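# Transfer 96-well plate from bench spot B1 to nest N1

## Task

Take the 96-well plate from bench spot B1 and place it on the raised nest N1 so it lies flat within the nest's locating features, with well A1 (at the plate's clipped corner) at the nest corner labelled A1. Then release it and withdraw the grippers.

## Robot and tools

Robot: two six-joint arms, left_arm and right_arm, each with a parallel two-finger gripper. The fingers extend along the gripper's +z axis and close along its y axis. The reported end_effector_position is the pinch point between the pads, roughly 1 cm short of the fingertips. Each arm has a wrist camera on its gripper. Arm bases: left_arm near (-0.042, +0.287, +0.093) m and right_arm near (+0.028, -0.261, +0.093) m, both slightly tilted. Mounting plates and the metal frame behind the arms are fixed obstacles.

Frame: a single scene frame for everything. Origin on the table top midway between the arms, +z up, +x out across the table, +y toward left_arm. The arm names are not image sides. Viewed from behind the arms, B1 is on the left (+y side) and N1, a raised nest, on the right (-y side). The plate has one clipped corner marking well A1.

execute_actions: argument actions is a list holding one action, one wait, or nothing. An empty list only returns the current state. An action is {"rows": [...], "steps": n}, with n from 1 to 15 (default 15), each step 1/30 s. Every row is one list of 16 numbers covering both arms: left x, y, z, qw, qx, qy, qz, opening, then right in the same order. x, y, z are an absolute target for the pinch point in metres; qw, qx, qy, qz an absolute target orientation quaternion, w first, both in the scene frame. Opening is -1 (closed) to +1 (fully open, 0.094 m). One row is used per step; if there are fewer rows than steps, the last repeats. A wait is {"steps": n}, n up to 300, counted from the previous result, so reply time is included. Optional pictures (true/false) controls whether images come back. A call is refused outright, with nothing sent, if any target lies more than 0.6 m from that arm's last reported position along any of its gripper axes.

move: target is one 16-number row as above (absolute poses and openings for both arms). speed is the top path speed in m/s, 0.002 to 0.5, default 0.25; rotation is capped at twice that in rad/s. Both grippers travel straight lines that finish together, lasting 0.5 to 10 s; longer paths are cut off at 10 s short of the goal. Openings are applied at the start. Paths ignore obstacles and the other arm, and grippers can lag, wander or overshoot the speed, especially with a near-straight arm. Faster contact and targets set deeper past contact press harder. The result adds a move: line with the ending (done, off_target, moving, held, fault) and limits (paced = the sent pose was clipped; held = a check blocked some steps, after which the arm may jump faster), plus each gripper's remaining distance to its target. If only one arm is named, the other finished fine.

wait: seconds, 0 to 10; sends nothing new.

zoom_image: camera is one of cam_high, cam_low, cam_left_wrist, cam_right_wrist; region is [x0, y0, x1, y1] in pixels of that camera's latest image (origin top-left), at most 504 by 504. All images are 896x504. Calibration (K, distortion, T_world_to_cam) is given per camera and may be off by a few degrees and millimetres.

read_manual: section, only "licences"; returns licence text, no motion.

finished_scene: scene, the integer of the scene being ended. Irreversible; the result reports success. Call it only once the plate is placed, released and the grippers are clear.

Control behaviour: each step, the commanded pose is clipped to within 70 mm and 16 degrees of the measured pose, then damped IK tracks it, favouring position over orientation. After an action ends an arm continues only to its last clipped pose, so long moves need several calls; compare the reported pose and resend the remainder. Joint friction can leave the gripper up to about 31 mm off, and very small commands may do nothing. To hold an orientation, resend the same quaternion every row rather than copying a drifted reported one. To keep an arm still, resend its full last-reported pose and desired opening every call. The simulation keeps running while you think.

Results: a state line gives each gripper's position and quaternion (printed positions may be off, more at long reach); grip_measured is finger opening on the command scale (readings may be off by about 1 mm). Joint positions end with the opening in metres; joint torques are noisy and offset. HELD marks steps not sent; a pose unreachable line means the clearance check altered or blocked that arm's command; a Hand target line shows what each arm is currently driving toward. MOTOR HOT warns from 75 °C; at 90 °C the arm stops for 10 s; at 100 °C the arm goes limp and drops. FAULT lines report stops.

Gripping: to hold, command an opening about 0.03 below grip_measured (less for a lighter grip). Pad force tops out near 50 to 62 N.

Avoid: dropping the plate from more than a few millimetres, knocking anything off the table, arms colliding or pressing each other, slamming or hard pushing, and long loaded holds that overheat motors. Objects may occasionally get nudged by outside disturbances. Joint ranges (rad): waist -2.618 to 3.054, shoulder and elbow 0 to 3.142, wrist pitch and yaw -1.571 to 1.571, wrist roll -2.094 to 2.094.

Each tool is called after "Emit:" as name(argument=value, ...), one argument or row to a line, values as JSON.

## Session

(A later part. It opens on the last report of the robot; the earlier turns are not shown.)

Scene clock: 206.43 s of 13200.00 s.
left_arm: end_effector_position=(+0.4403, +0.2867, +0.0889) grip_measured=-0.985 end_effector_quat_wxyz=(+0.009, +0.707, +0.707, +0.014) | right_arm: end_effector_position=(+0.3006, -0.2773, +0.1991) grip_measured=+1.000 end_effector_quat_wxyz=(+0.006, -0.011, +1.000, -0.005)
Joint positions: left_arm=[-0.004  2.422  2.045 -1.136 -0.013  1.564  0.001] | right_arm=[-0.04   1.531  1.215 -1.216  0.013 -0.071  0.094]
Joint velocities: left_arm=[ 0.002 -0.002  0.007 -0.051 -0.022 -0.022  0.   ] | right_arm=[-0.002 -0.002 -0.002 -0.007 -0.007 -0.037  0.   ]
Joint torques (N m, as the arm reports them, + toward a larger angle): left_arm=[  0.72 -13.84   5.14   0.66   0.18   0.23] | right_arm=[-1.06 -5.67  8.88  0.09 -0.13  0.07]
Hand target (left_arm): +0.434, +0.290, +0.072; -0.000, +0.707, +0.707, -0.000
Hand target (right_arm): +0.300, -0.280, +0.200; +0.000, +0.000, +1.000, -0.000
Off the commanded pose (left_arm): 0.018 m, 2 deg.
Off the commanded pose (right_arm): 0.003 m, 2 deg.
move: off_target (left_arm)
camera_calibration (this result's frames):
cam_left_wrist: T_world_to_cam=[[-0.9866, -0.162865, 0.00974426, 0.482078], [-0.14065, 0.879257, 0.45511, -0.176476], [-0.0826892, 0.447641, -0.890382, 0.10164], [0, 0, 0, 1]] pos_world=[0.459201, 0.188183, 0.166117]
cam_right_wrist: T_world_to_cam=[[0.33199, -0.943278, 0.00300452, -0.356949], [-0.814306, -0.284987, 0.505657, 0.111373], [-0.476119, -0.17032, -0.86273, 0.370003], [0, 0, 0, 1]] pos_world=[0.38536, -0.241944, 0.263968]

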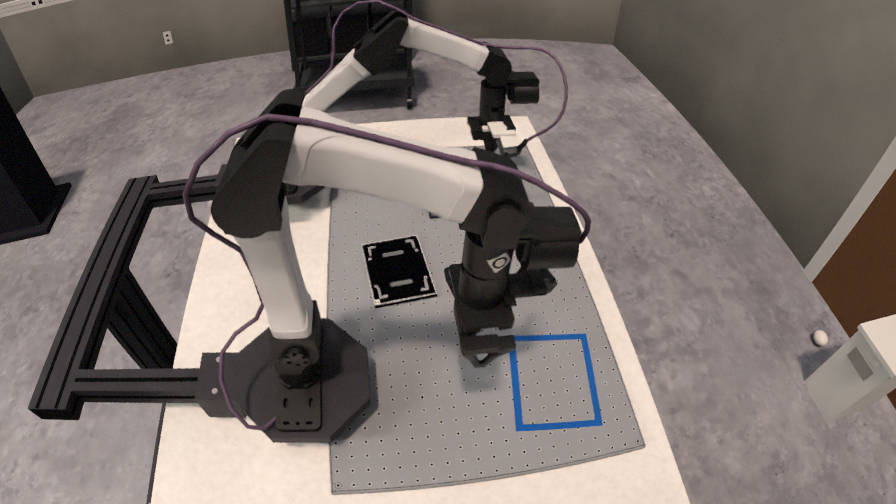

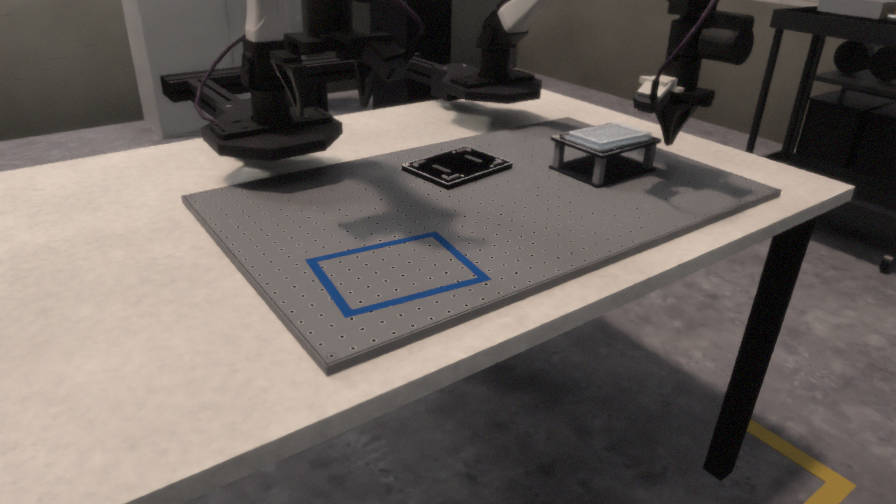

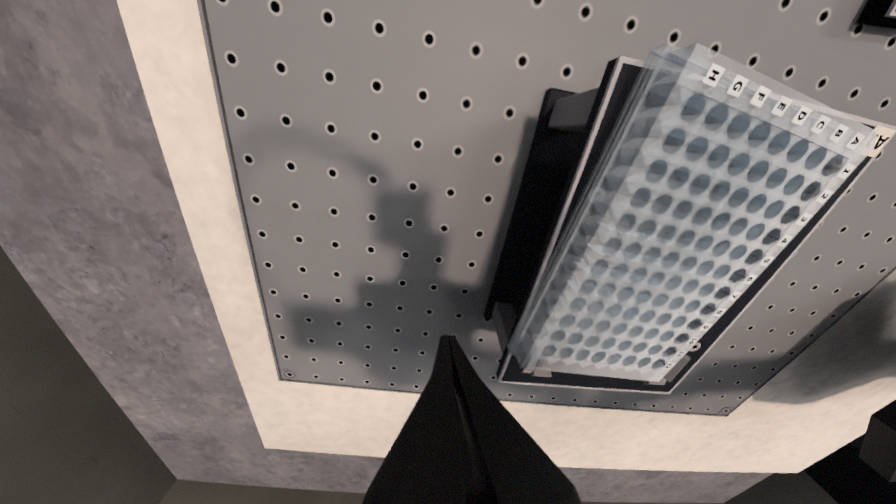

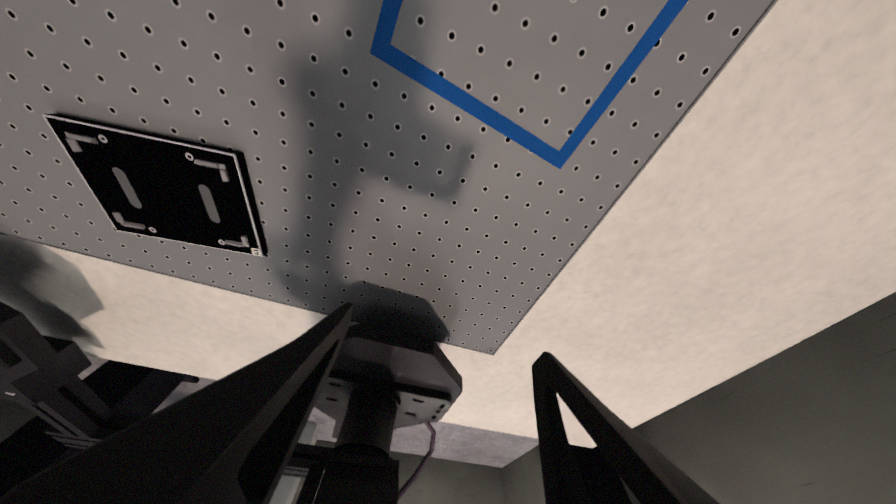

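Emit:
move(
  target=[0.40,0.272,0.072,0,0.707,0.707,0,-1,0.30,-0.28,0.2,0,0,1,0,1],
  speed=0.03,
)

Scene clock: 213.07 s of 13200.00 s.
left_arm: end_effector_position=(+0.4077, +0.2787, +0.0729) grip_measured=-0.985 end_effector_quat_wxyz=(+0.002, +0.707, +0.707, +0.007) | right_arm: end_effector_position=(+0.3006, -0.2773, +0.1991) grip_measured=+1.000 end_effector_quat_wxyz=(+0.006, -0.011, +1.000, -0.005)
Joint positions: left_arm=[-0.021  2.316  1.79  -1.006 -0.013  1.546  0.001] | right_arm=[-0.04   1.531  1.215 -1.216  0.013 -0.071  0.094]
Joint velocities: left_arm=[-0.007  0.007 -0.002  0.051  0.095 -0.051  0.001] | right_arm=[-0.002 -0.007 -0.002 -0.066 -0.051  0.022  0.   ]
Joint torques (N m, as the arm reports them, + toward a larger angle): left_arm=[ -0.87 -15.96   4.35   0.44   0.17   0.06] | right_arm=[-1.07 -5.68  8.88  0.09 -0.13  0.06]
Hand target (left_arm): +0.400, +0.273, +0.072; -0.000, +0.707, +0.707, -0.000
Hand target (right_arm): +0.300, -0.280, +0.200; +0.000, +0.000, +1.000, -0.000
Off the commanded pose (left_arm): 0.010 m, 1 deg.
Off the commanded pose (right_arm): 0.003 m, 2 deg.
After step 90, 1.87 s passed at rest.
move: done
camera_calibration (this result's frames):
cam_left_wrist: T_world_to_cam=[[-0.986322, -0.16236, 0.0284265, 0.447152], [-0.131613, 0.879582, 0.457181, -0.170657], [-0.0992312, 0.447186, -0.888919, 0.0949605], [0, 0, 0, 1]] pos_world=[0.427999, 0.180242, 0.149722]
cam_right_wrist: T_world_to_cam=[[0.33199, -0.943278, 0.00300452, -0.356949], [-0.814306, -0.284987, 0.505657, 0.111373], [-0.476119, -0.17032, -0.86273, 0.370003], [0, 0, 0, 1]] pos_world=[0.38536, -0.241944, 0.263968]

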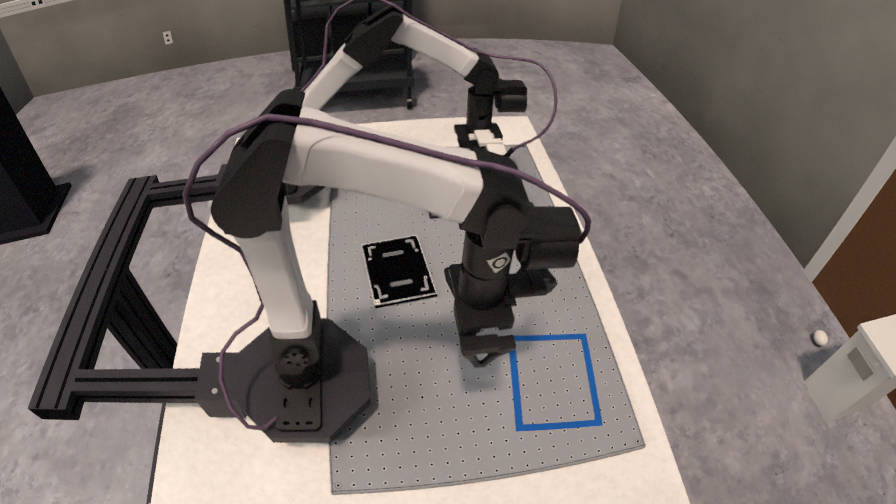

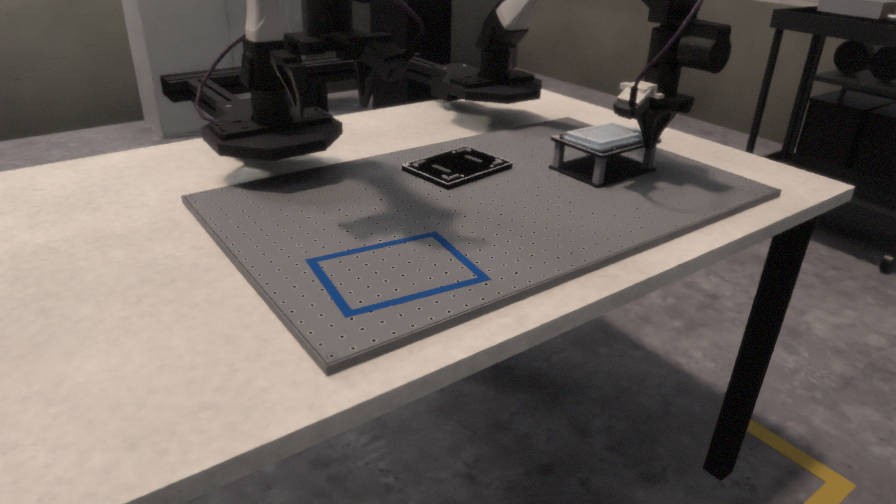

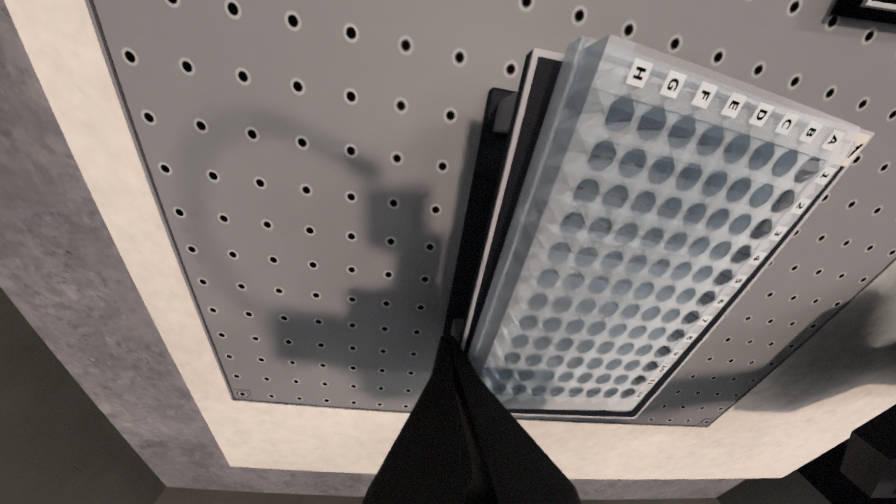

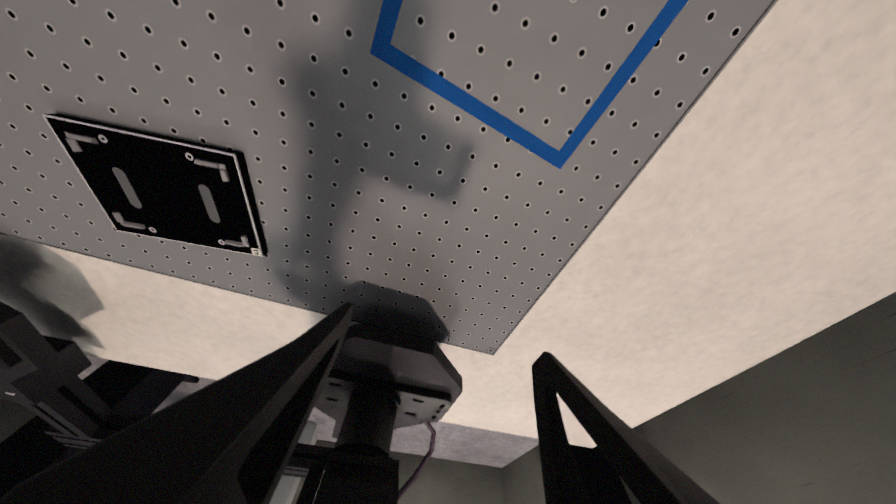

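Emit:
move(
  target=[0.43,0.272,0.095,0,0.707,0.707,0,-1,0.30,-0.28,0.2,0,0,1,0,1],
  speed=0.05,
)

Emit:
move(
  target=[0.398,0.272,0.088,0,0.707,0.707,0,-1,0.30,-0.28,0.2,0,0,1,0,1],
  speed=0.03,
)

Scene clock: 219.20 s of 13200.00 s.
left_arm: end_effector_position=(+0.4298, +0.2784, +0.1007) grip_measured=-0.985 end_effector_quat_wxyz=(+0.004, +0.707, +0.708, +0.009) | right_arm: end_effector_position=(+0.3006, -0.2773, +0.1991) grip_measured=+1.000 end_effector_quat_wxyz=(+0.006, -0.011, +1.000, -0.005)
Joint positions: left_arm=[-0.021  2.379  2.015 -1.163 -0.013  1.546  0.001] | right_arm=[-0.04   1.531  1.215 -1.216  0.013 -0.071  0.094]
Joint velocities: left_arm=[ 0.002  0.022  0.007  0.022 -0.007 -0.007 -0.   ] | right_arm=[-0.012 -0.002  0.007  0.066  0.022  0.007  0.   ]
Joint torques (N m, as the arm reports them, + toward a larger angle): left_arm=[ -0.86 -13.05   8.79   0.28   0.14   0.06] | right_arm=[-1.07 -5.67  8.88  0.08 -0.13  0.06]
Hand target (left_arm): +0.430, +0.272, +0.095; +0.000, +0.707, +0.707, +0.000
Hand target (right_arm): +0.300, -0.280, +0.200; +0.000, +0.000, +1.000, -0.000
Off the commanded pose (left_arm): 0.009 m, 1 deg.
Off the commanded pose (right_arm): 0.003 m, 2 deg.
After step 90, 1.97 s passed at rest.
move: done
camera_calibration (this result's frames):
cam_left_wrist: T_world_to_cam=[[-0.986322, -0.163141, 0.0235531, 0.468795], [-0.134579, 0.879536, 0.456405, -0.178817], [-0.0951742, 0.446992, -0.889461, 0.120437], [0, 0, 0, 1]] pos_world=[0.44978, 0.179921, 0.177695]
cam_right_wrist: T_world_to_cam=[[0.33199, -0.943278, 0.00300452, -0.356949], [-0.814306, -0.284987, 0.505657, 0.111373], [-0.476119, -0.17032, -0.86273, 0.370003], [0, 0, 0, 1]] pos_world=[0.38536, -0.241944, 0.263968]

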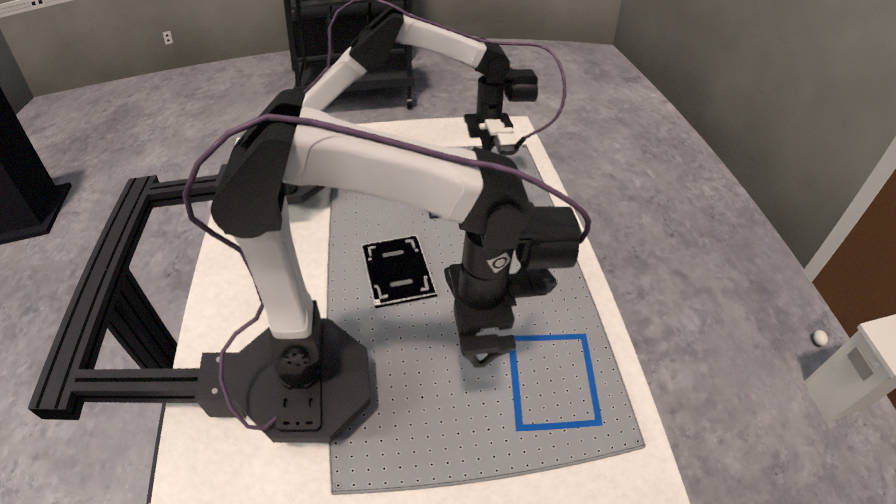

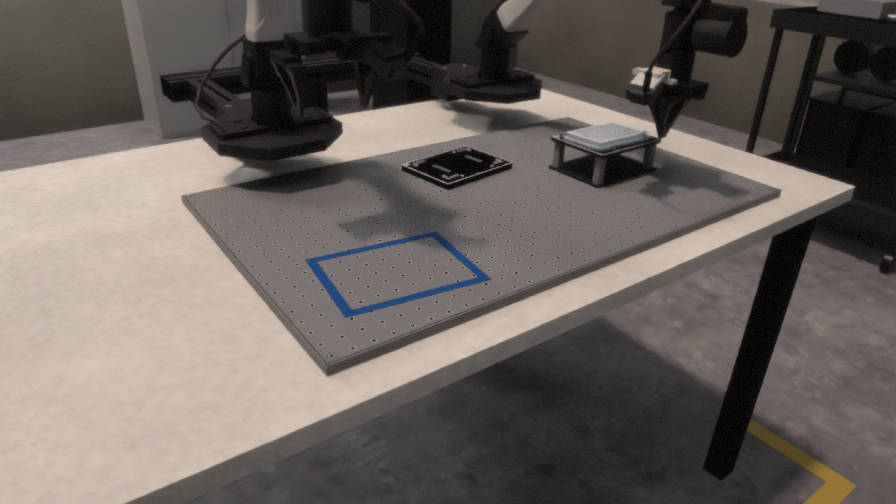

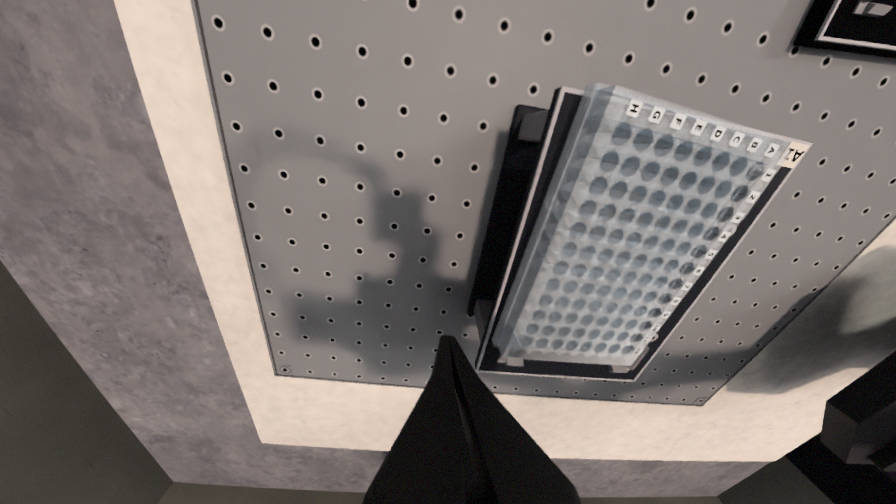

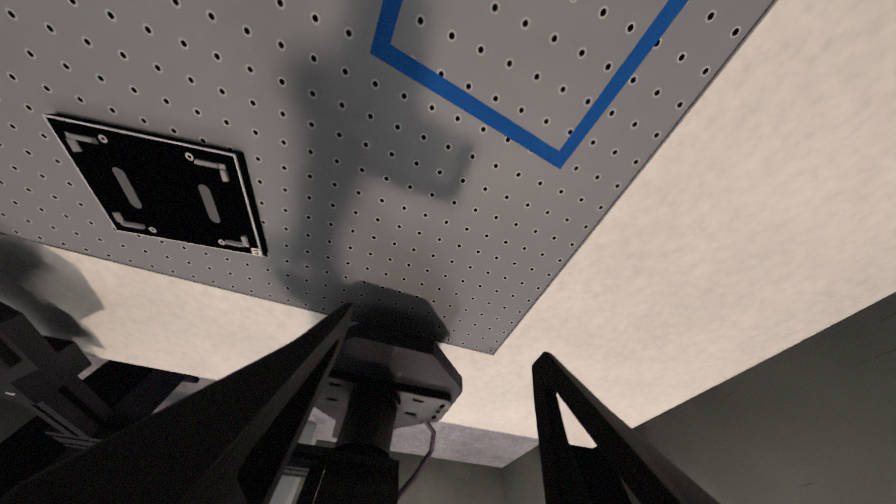

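Scene clock: 220.60 s of 13200.00 s.
left_arm: end_effector_position=(+0.4010, +0.2790, +0.0871) grip_measured=-0.985 end_effector_quat_wxyz=(-0.005, +0.707, +0.707, +0.000) | right_arm: end_effector_position=(+0.3006, -0.2773, +0.1991) grip_measured=+1.000 end_effector_quat_wxyz=(+0.006, -0.011, +1.000, -0.005)
Joint positions: left_arm=[-0.021  2.291  1.805 -1.067 -0.013  1.546  0.001] | right_arm=[-0.04   1.531  1.215 -1.216  0.013 -0.071  0.094]
Joint velocities: left_arm=[-0.002 -0.012 -0.002  0.022  0.066 -0.022  0.001] | right_arm=[-0.012 -0.007  0.012  0.022 -0.007  0.051  0.   ]
Joint torques (N m, as the arm reports them, + toward a larger angle): left_arm=[ -0.94 -16.05   4.67   0.55   0.15   0.05] | right_arm=[-1.07 -5.68  8.88  0.09 -0.13  0.07]
Hand target (left_arm): +0.398, +0.272, +0.088; -0.000, +0.707, +0.707, -0.000
Hand target (right_arm): +0.300, -0.280, +0.200; +0.000, +0.000, +1.000, -0.000
Off the commanded pose (left_arm): 0.008 m, 1 deg.
Off the commanded pose (right_arm): 0.003 m, 2 deg.
move: done
camera_calibration (this result's frames):
cam_left_wrist: T_world_to_cam=[[-0.985463, -0.163001, 0.0478958, 0.438313], [-0.123076, 0.879284, 0.460122, -0.181876], [-0.117115, 0.447538, -0.886563, 0.113717], [0, 0, 0, 1]] pos_world=[0.422875, 0.180473, 0.163509]
cam_right_wrist: T_world_to_cam=[[0.33199, -0.943278, 0.00300452, -0.356949], [-0.814306, -0.284987, 0.505657, 0.111373], [-0.476119, -0.17032, -0.86273, 0.370003], [0, 0, 0, 1]] pos_world=[0.38536, -0.241944, 0.263968]

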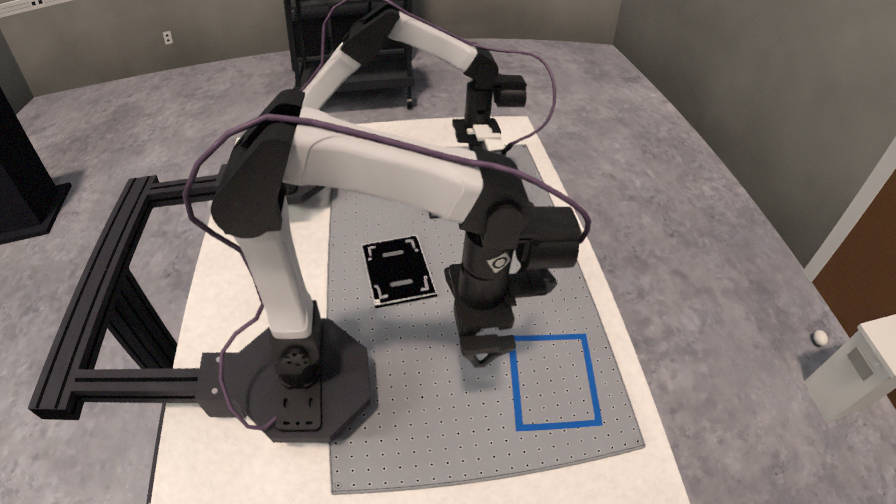

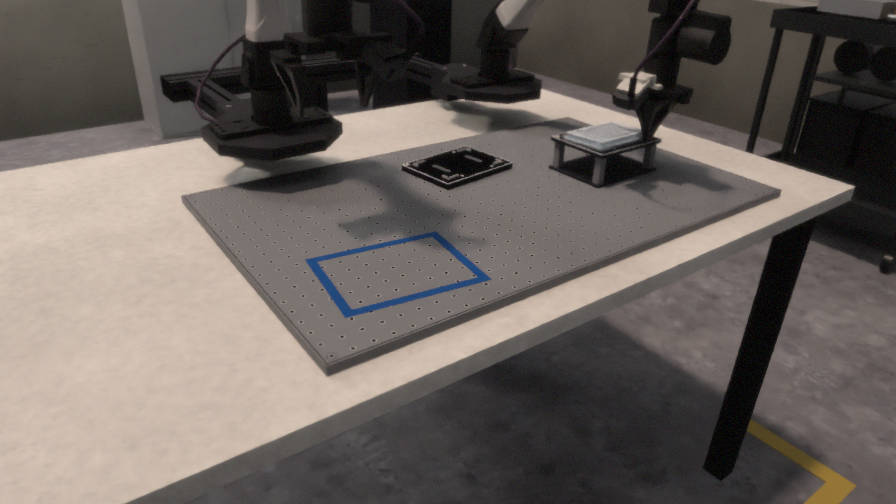

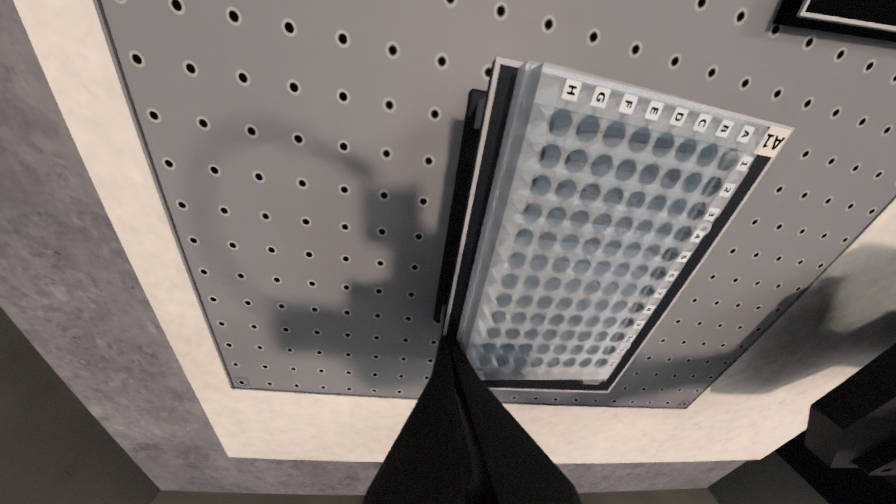

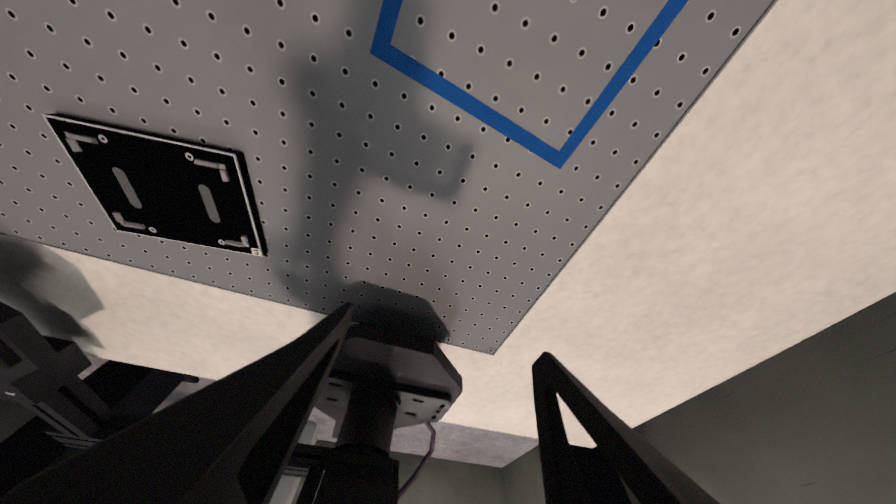

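Now parallel to the nest. Lift and look from above.

Emit:
move(
  target=[0.40,0.272,0.17,0,0.707,0.707,0,-1,0.30,-0.28,0.2,0,0,1,0,1],
  speed=0.08,
)

Emit:
move(
  target=[0.36,0.256,0.18,0,0.707,0.707,0,-1,0.30,-0.28,0.2,0,0,1,0,1],
  speed=0.08,
)

Scene clock: 226.87 s of 13200.00 s.
left_arm: end_effector_position=(+0.3982, +0.2795, +0.1580) grip_measured=-0.985 end_effector_quat_wxyz=(-0.010, +0.706, +0.708, -0.005) | right_arm: end_effector_position=(+0.3006, -0.2773, +0.1991) grip_measured=+1.000 end_effector_quat_wxyz=(+0.006, -0.011, +1.000, -0.005)
Joint positions: left_arm=[-0.021  2.249  2.018 -1.336 -0.013  1.543  0.001] | right_arm=[-0.04   1.531  1.215 -1.216  0.013 -0.071  0.094]
Joint velocities: left_arm=[-0.007  0.012 -0.027 -0.066 -0.051  0.007 -0.001] | right_arm=[ 0.007 -0.012 -0.017  0.037  0.022  0.037  0.   ]
Joint torques (N m, as the arm reports them, + toward a larger angle): left_arm=[ -1.08 -15.42   8.61   0.19   0.15   0.06] | right_arm=[-1.07 -5.68  8.89  0.09 -0.13  0.06]
Hand target (left_arm): +0.401, +0.272, +0.170; +0.000, +0.707, +0.707, +0.000
Hand target (right_arm): +0.300, -0.280, +0.200; +0.000, +0.000, +1.000, -0.000
Off the commanded pose (left_arm): 0.014 m, 1 deg.
Off the commanded pose (right_arm): 0.003 m, 2 deg.
After step 90, 1.67 s passed at rest.
move: off_target (left_arm)
camera_calibration (this result's frames):
cam_left_wrist: T_world_to_cam=[[-0.98422, -0.165556, 0.06246, 0.430165], [-0.118486, 0.878792, 0.462262, -0.217311], [-0.13142, 0.447567, -0.884541, 0.181319], [0, 0, 0, 1]] pos_world=[0.421458, 0.181035, 0.23397]
cam_right_wrist: T_world_to_cam=[[0.33199, -0.943278, 0.00300452, -0.356949], [-0.814306, -0.284987, 0.505657, 0.111373], [-0.476119, -0.17032, -0.86273, 0.370003], [0, 0, 0, 1]] pos_world=[0.38536, -0.241944, 0.263968]

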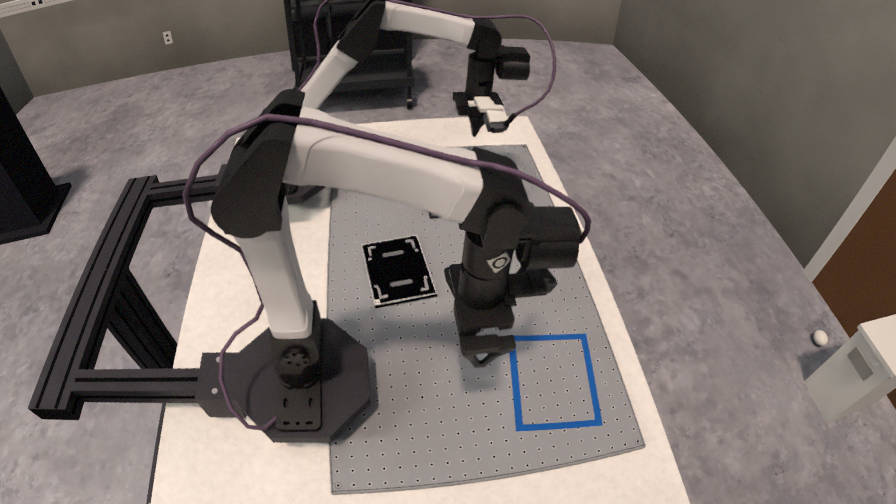

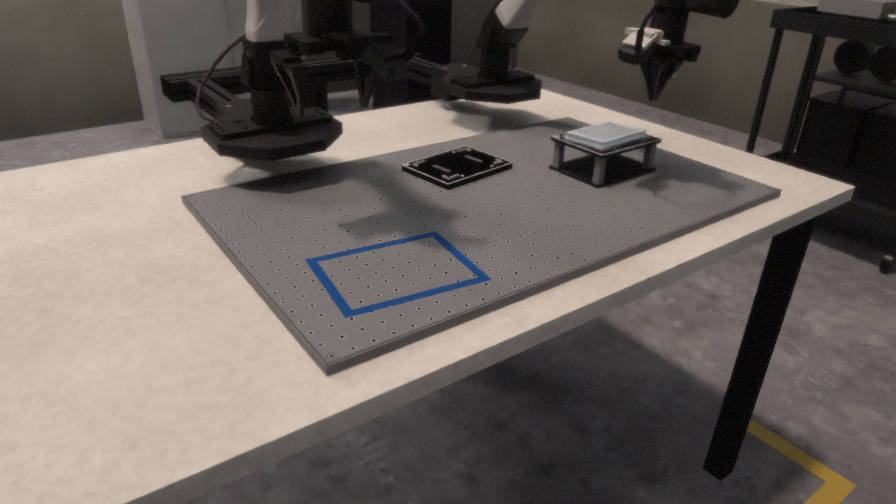

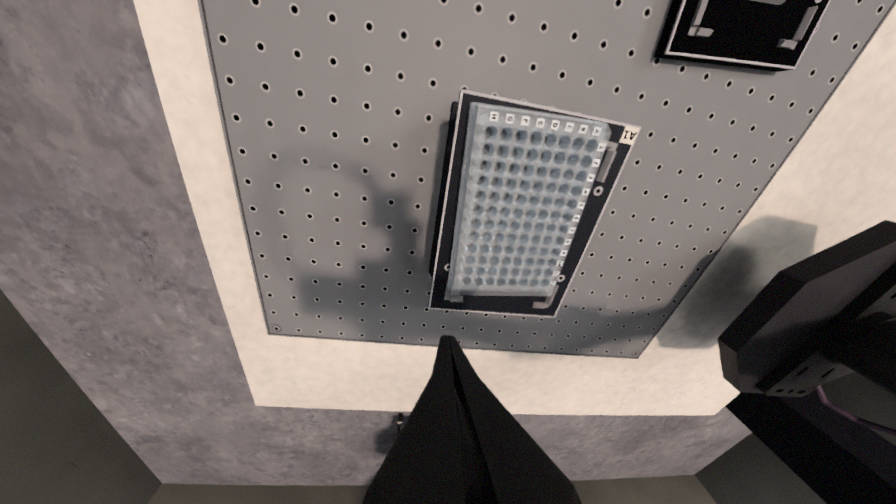

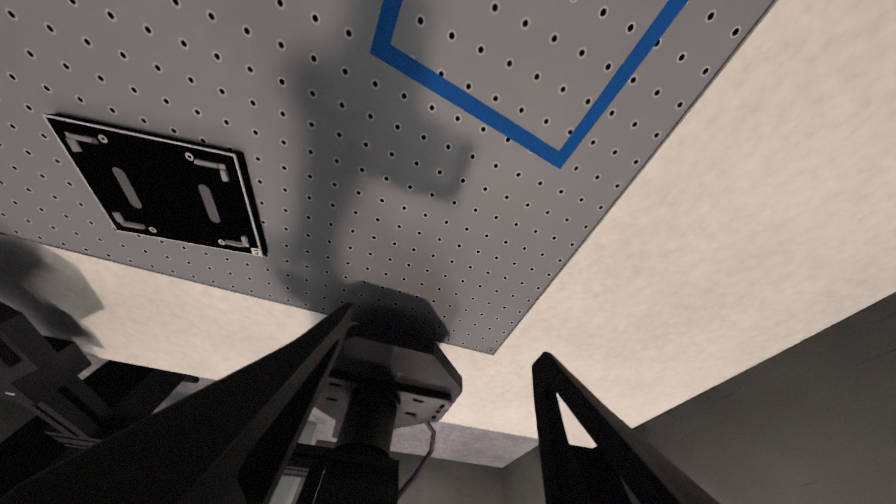

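Scene clock: 227.80 s of 13200.00 s.
left_arm: end_effector_position=(+0.3633, +0.2603, +0.1812) grip_measured=-0.985 end_effector_quat_wxyz=(-0.003, +0.709, +0.706, +0.001) | right_arm: end_effector_position=(+0.3006, -0.2773, +0.1991) grip_measured=+1.000 end_effector_quat_wxyz=(+0.006, -0.011, +1.000, -0.005)
Joint positions: left_arm=[-0.071  2.072  1.826 -1.304 -0.013  1.501  0.001] | right_arm=[-0.04   1.531  1.215 -1.216  0.013 -0.071  0.094]
Joint velocities: left_arm=[-0.007 -0.012  0.002 -0.066  0.007  0.037  0.001] | right_arm=[ 0.007 -0.017 -0.017 -0.022 -0.037 -0.066  0.   ]
Joint torques (N m, as the arm reports them, + toward a larger angle): left_arm=[ -0.65 -14.05   4.86   0.59   0.14   0.06] | right_arm=[-1.08 -5.67  8.89  0.09 -0.13  0.06]
Hand target (left_arm): +0.360, +0.256, +0.180; -0.000, +0.707, +0.707, -0.000
Hand target (right_arm): +0.300, -0.280, +0.200; +0.000, +0.000, +1.000, -0.000
Off the commanded pose (left_arm): 0.006 m, 0 deg.
Off the commanded pose (right_arm): 0.003 m, 2 deg.
move: done
camera_calibration (this result's frames):
cam_left_wrist: T_world_to_cam=[[-0.986448, -0.157714, 0.0452462, 0.393116], [-0.119725, 0.880453, 0.458768, -0.214656], [-0.112191, 0.447133, -0.887404, 0.199545], [0, 0, 0, 1]] pos_world=[0.384476, 0.161771, 0.257767]
cam_right_wrist: T_world_to_cam=[[0.33199, -0.943278, 0.00300452, -0.356949], [-0.814306, -0.284987, 0.505657, 0.111373], [-0.476119, -0.17032, -0.86273, 0.370003], [0, 0, 0, 1]] pos_world=[0.38536, -0.241944, 0.263968]

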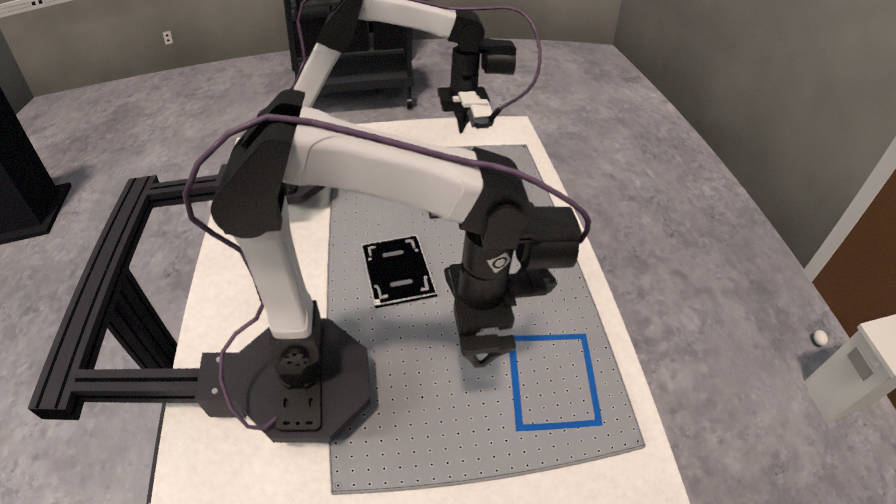

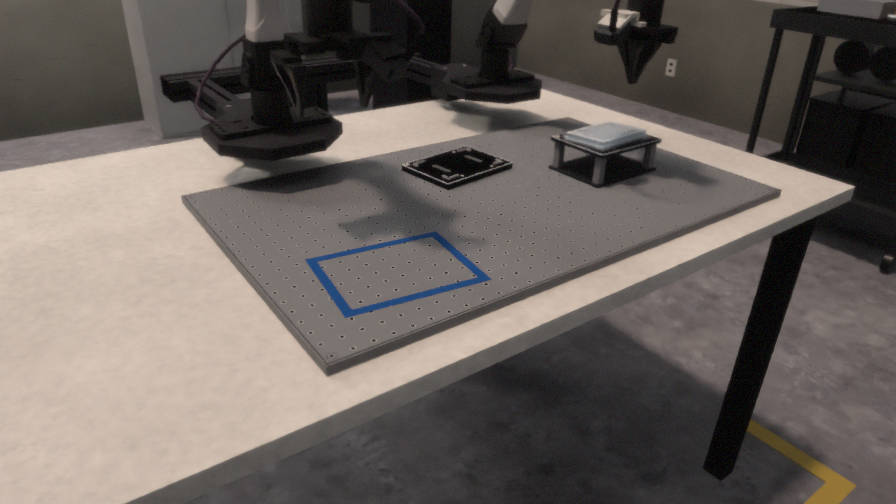

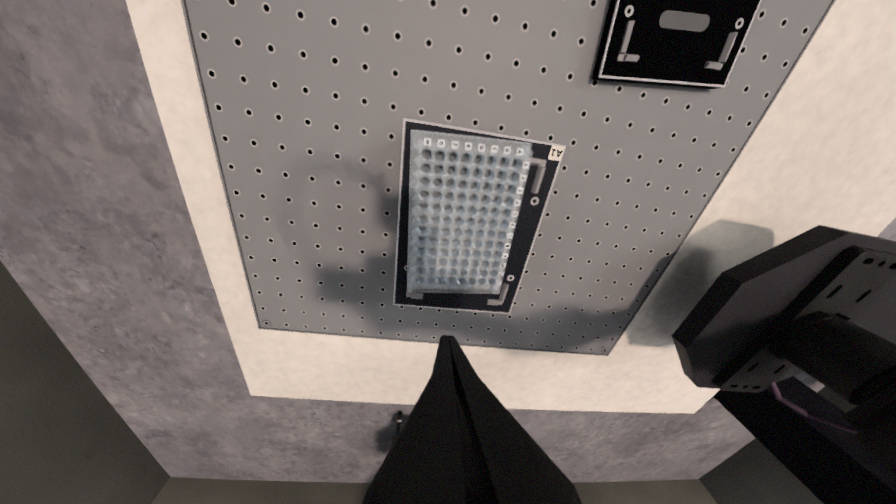

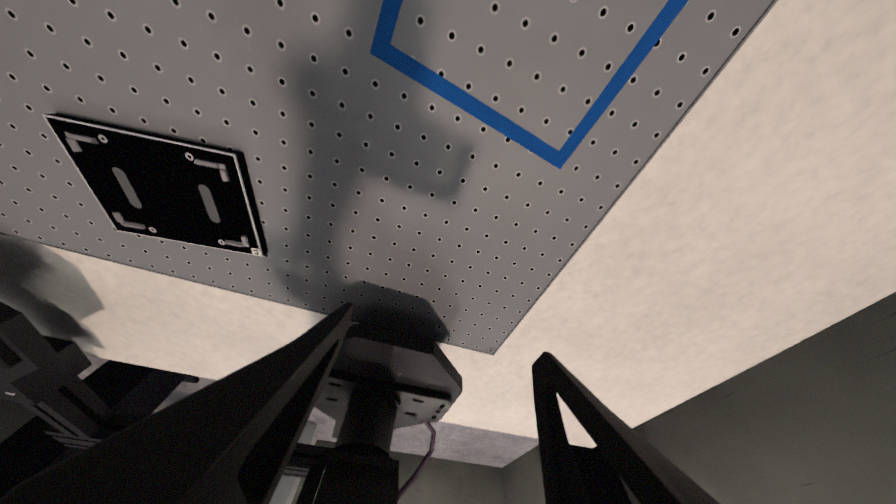

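Emit:
zoom_image(
  camera="cam_left_wrist",
  region=[370,100,590,330],
)

Emit:
zoom_image(
  camera="cam_low",
  region=[540,110,680,190],
)

Region (370, 100, 590, 330) of cam_left_wrist's 896x504 image, scaled by 2.191, with more detail than that image has; it fills the left 482 columns of this view, and the rest is white.

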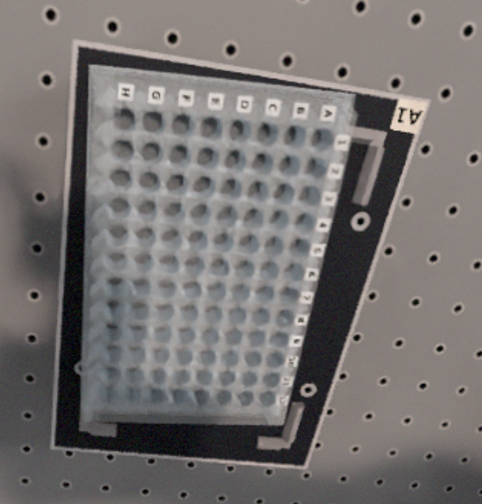

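Region (540, 110, 680, 190) of cam_low's 896x504 image, scaled by 3.600, with more detail than that image has; it fills the top 288 rows of this view, and the rest is white.

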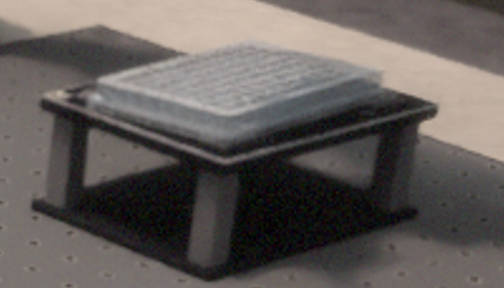

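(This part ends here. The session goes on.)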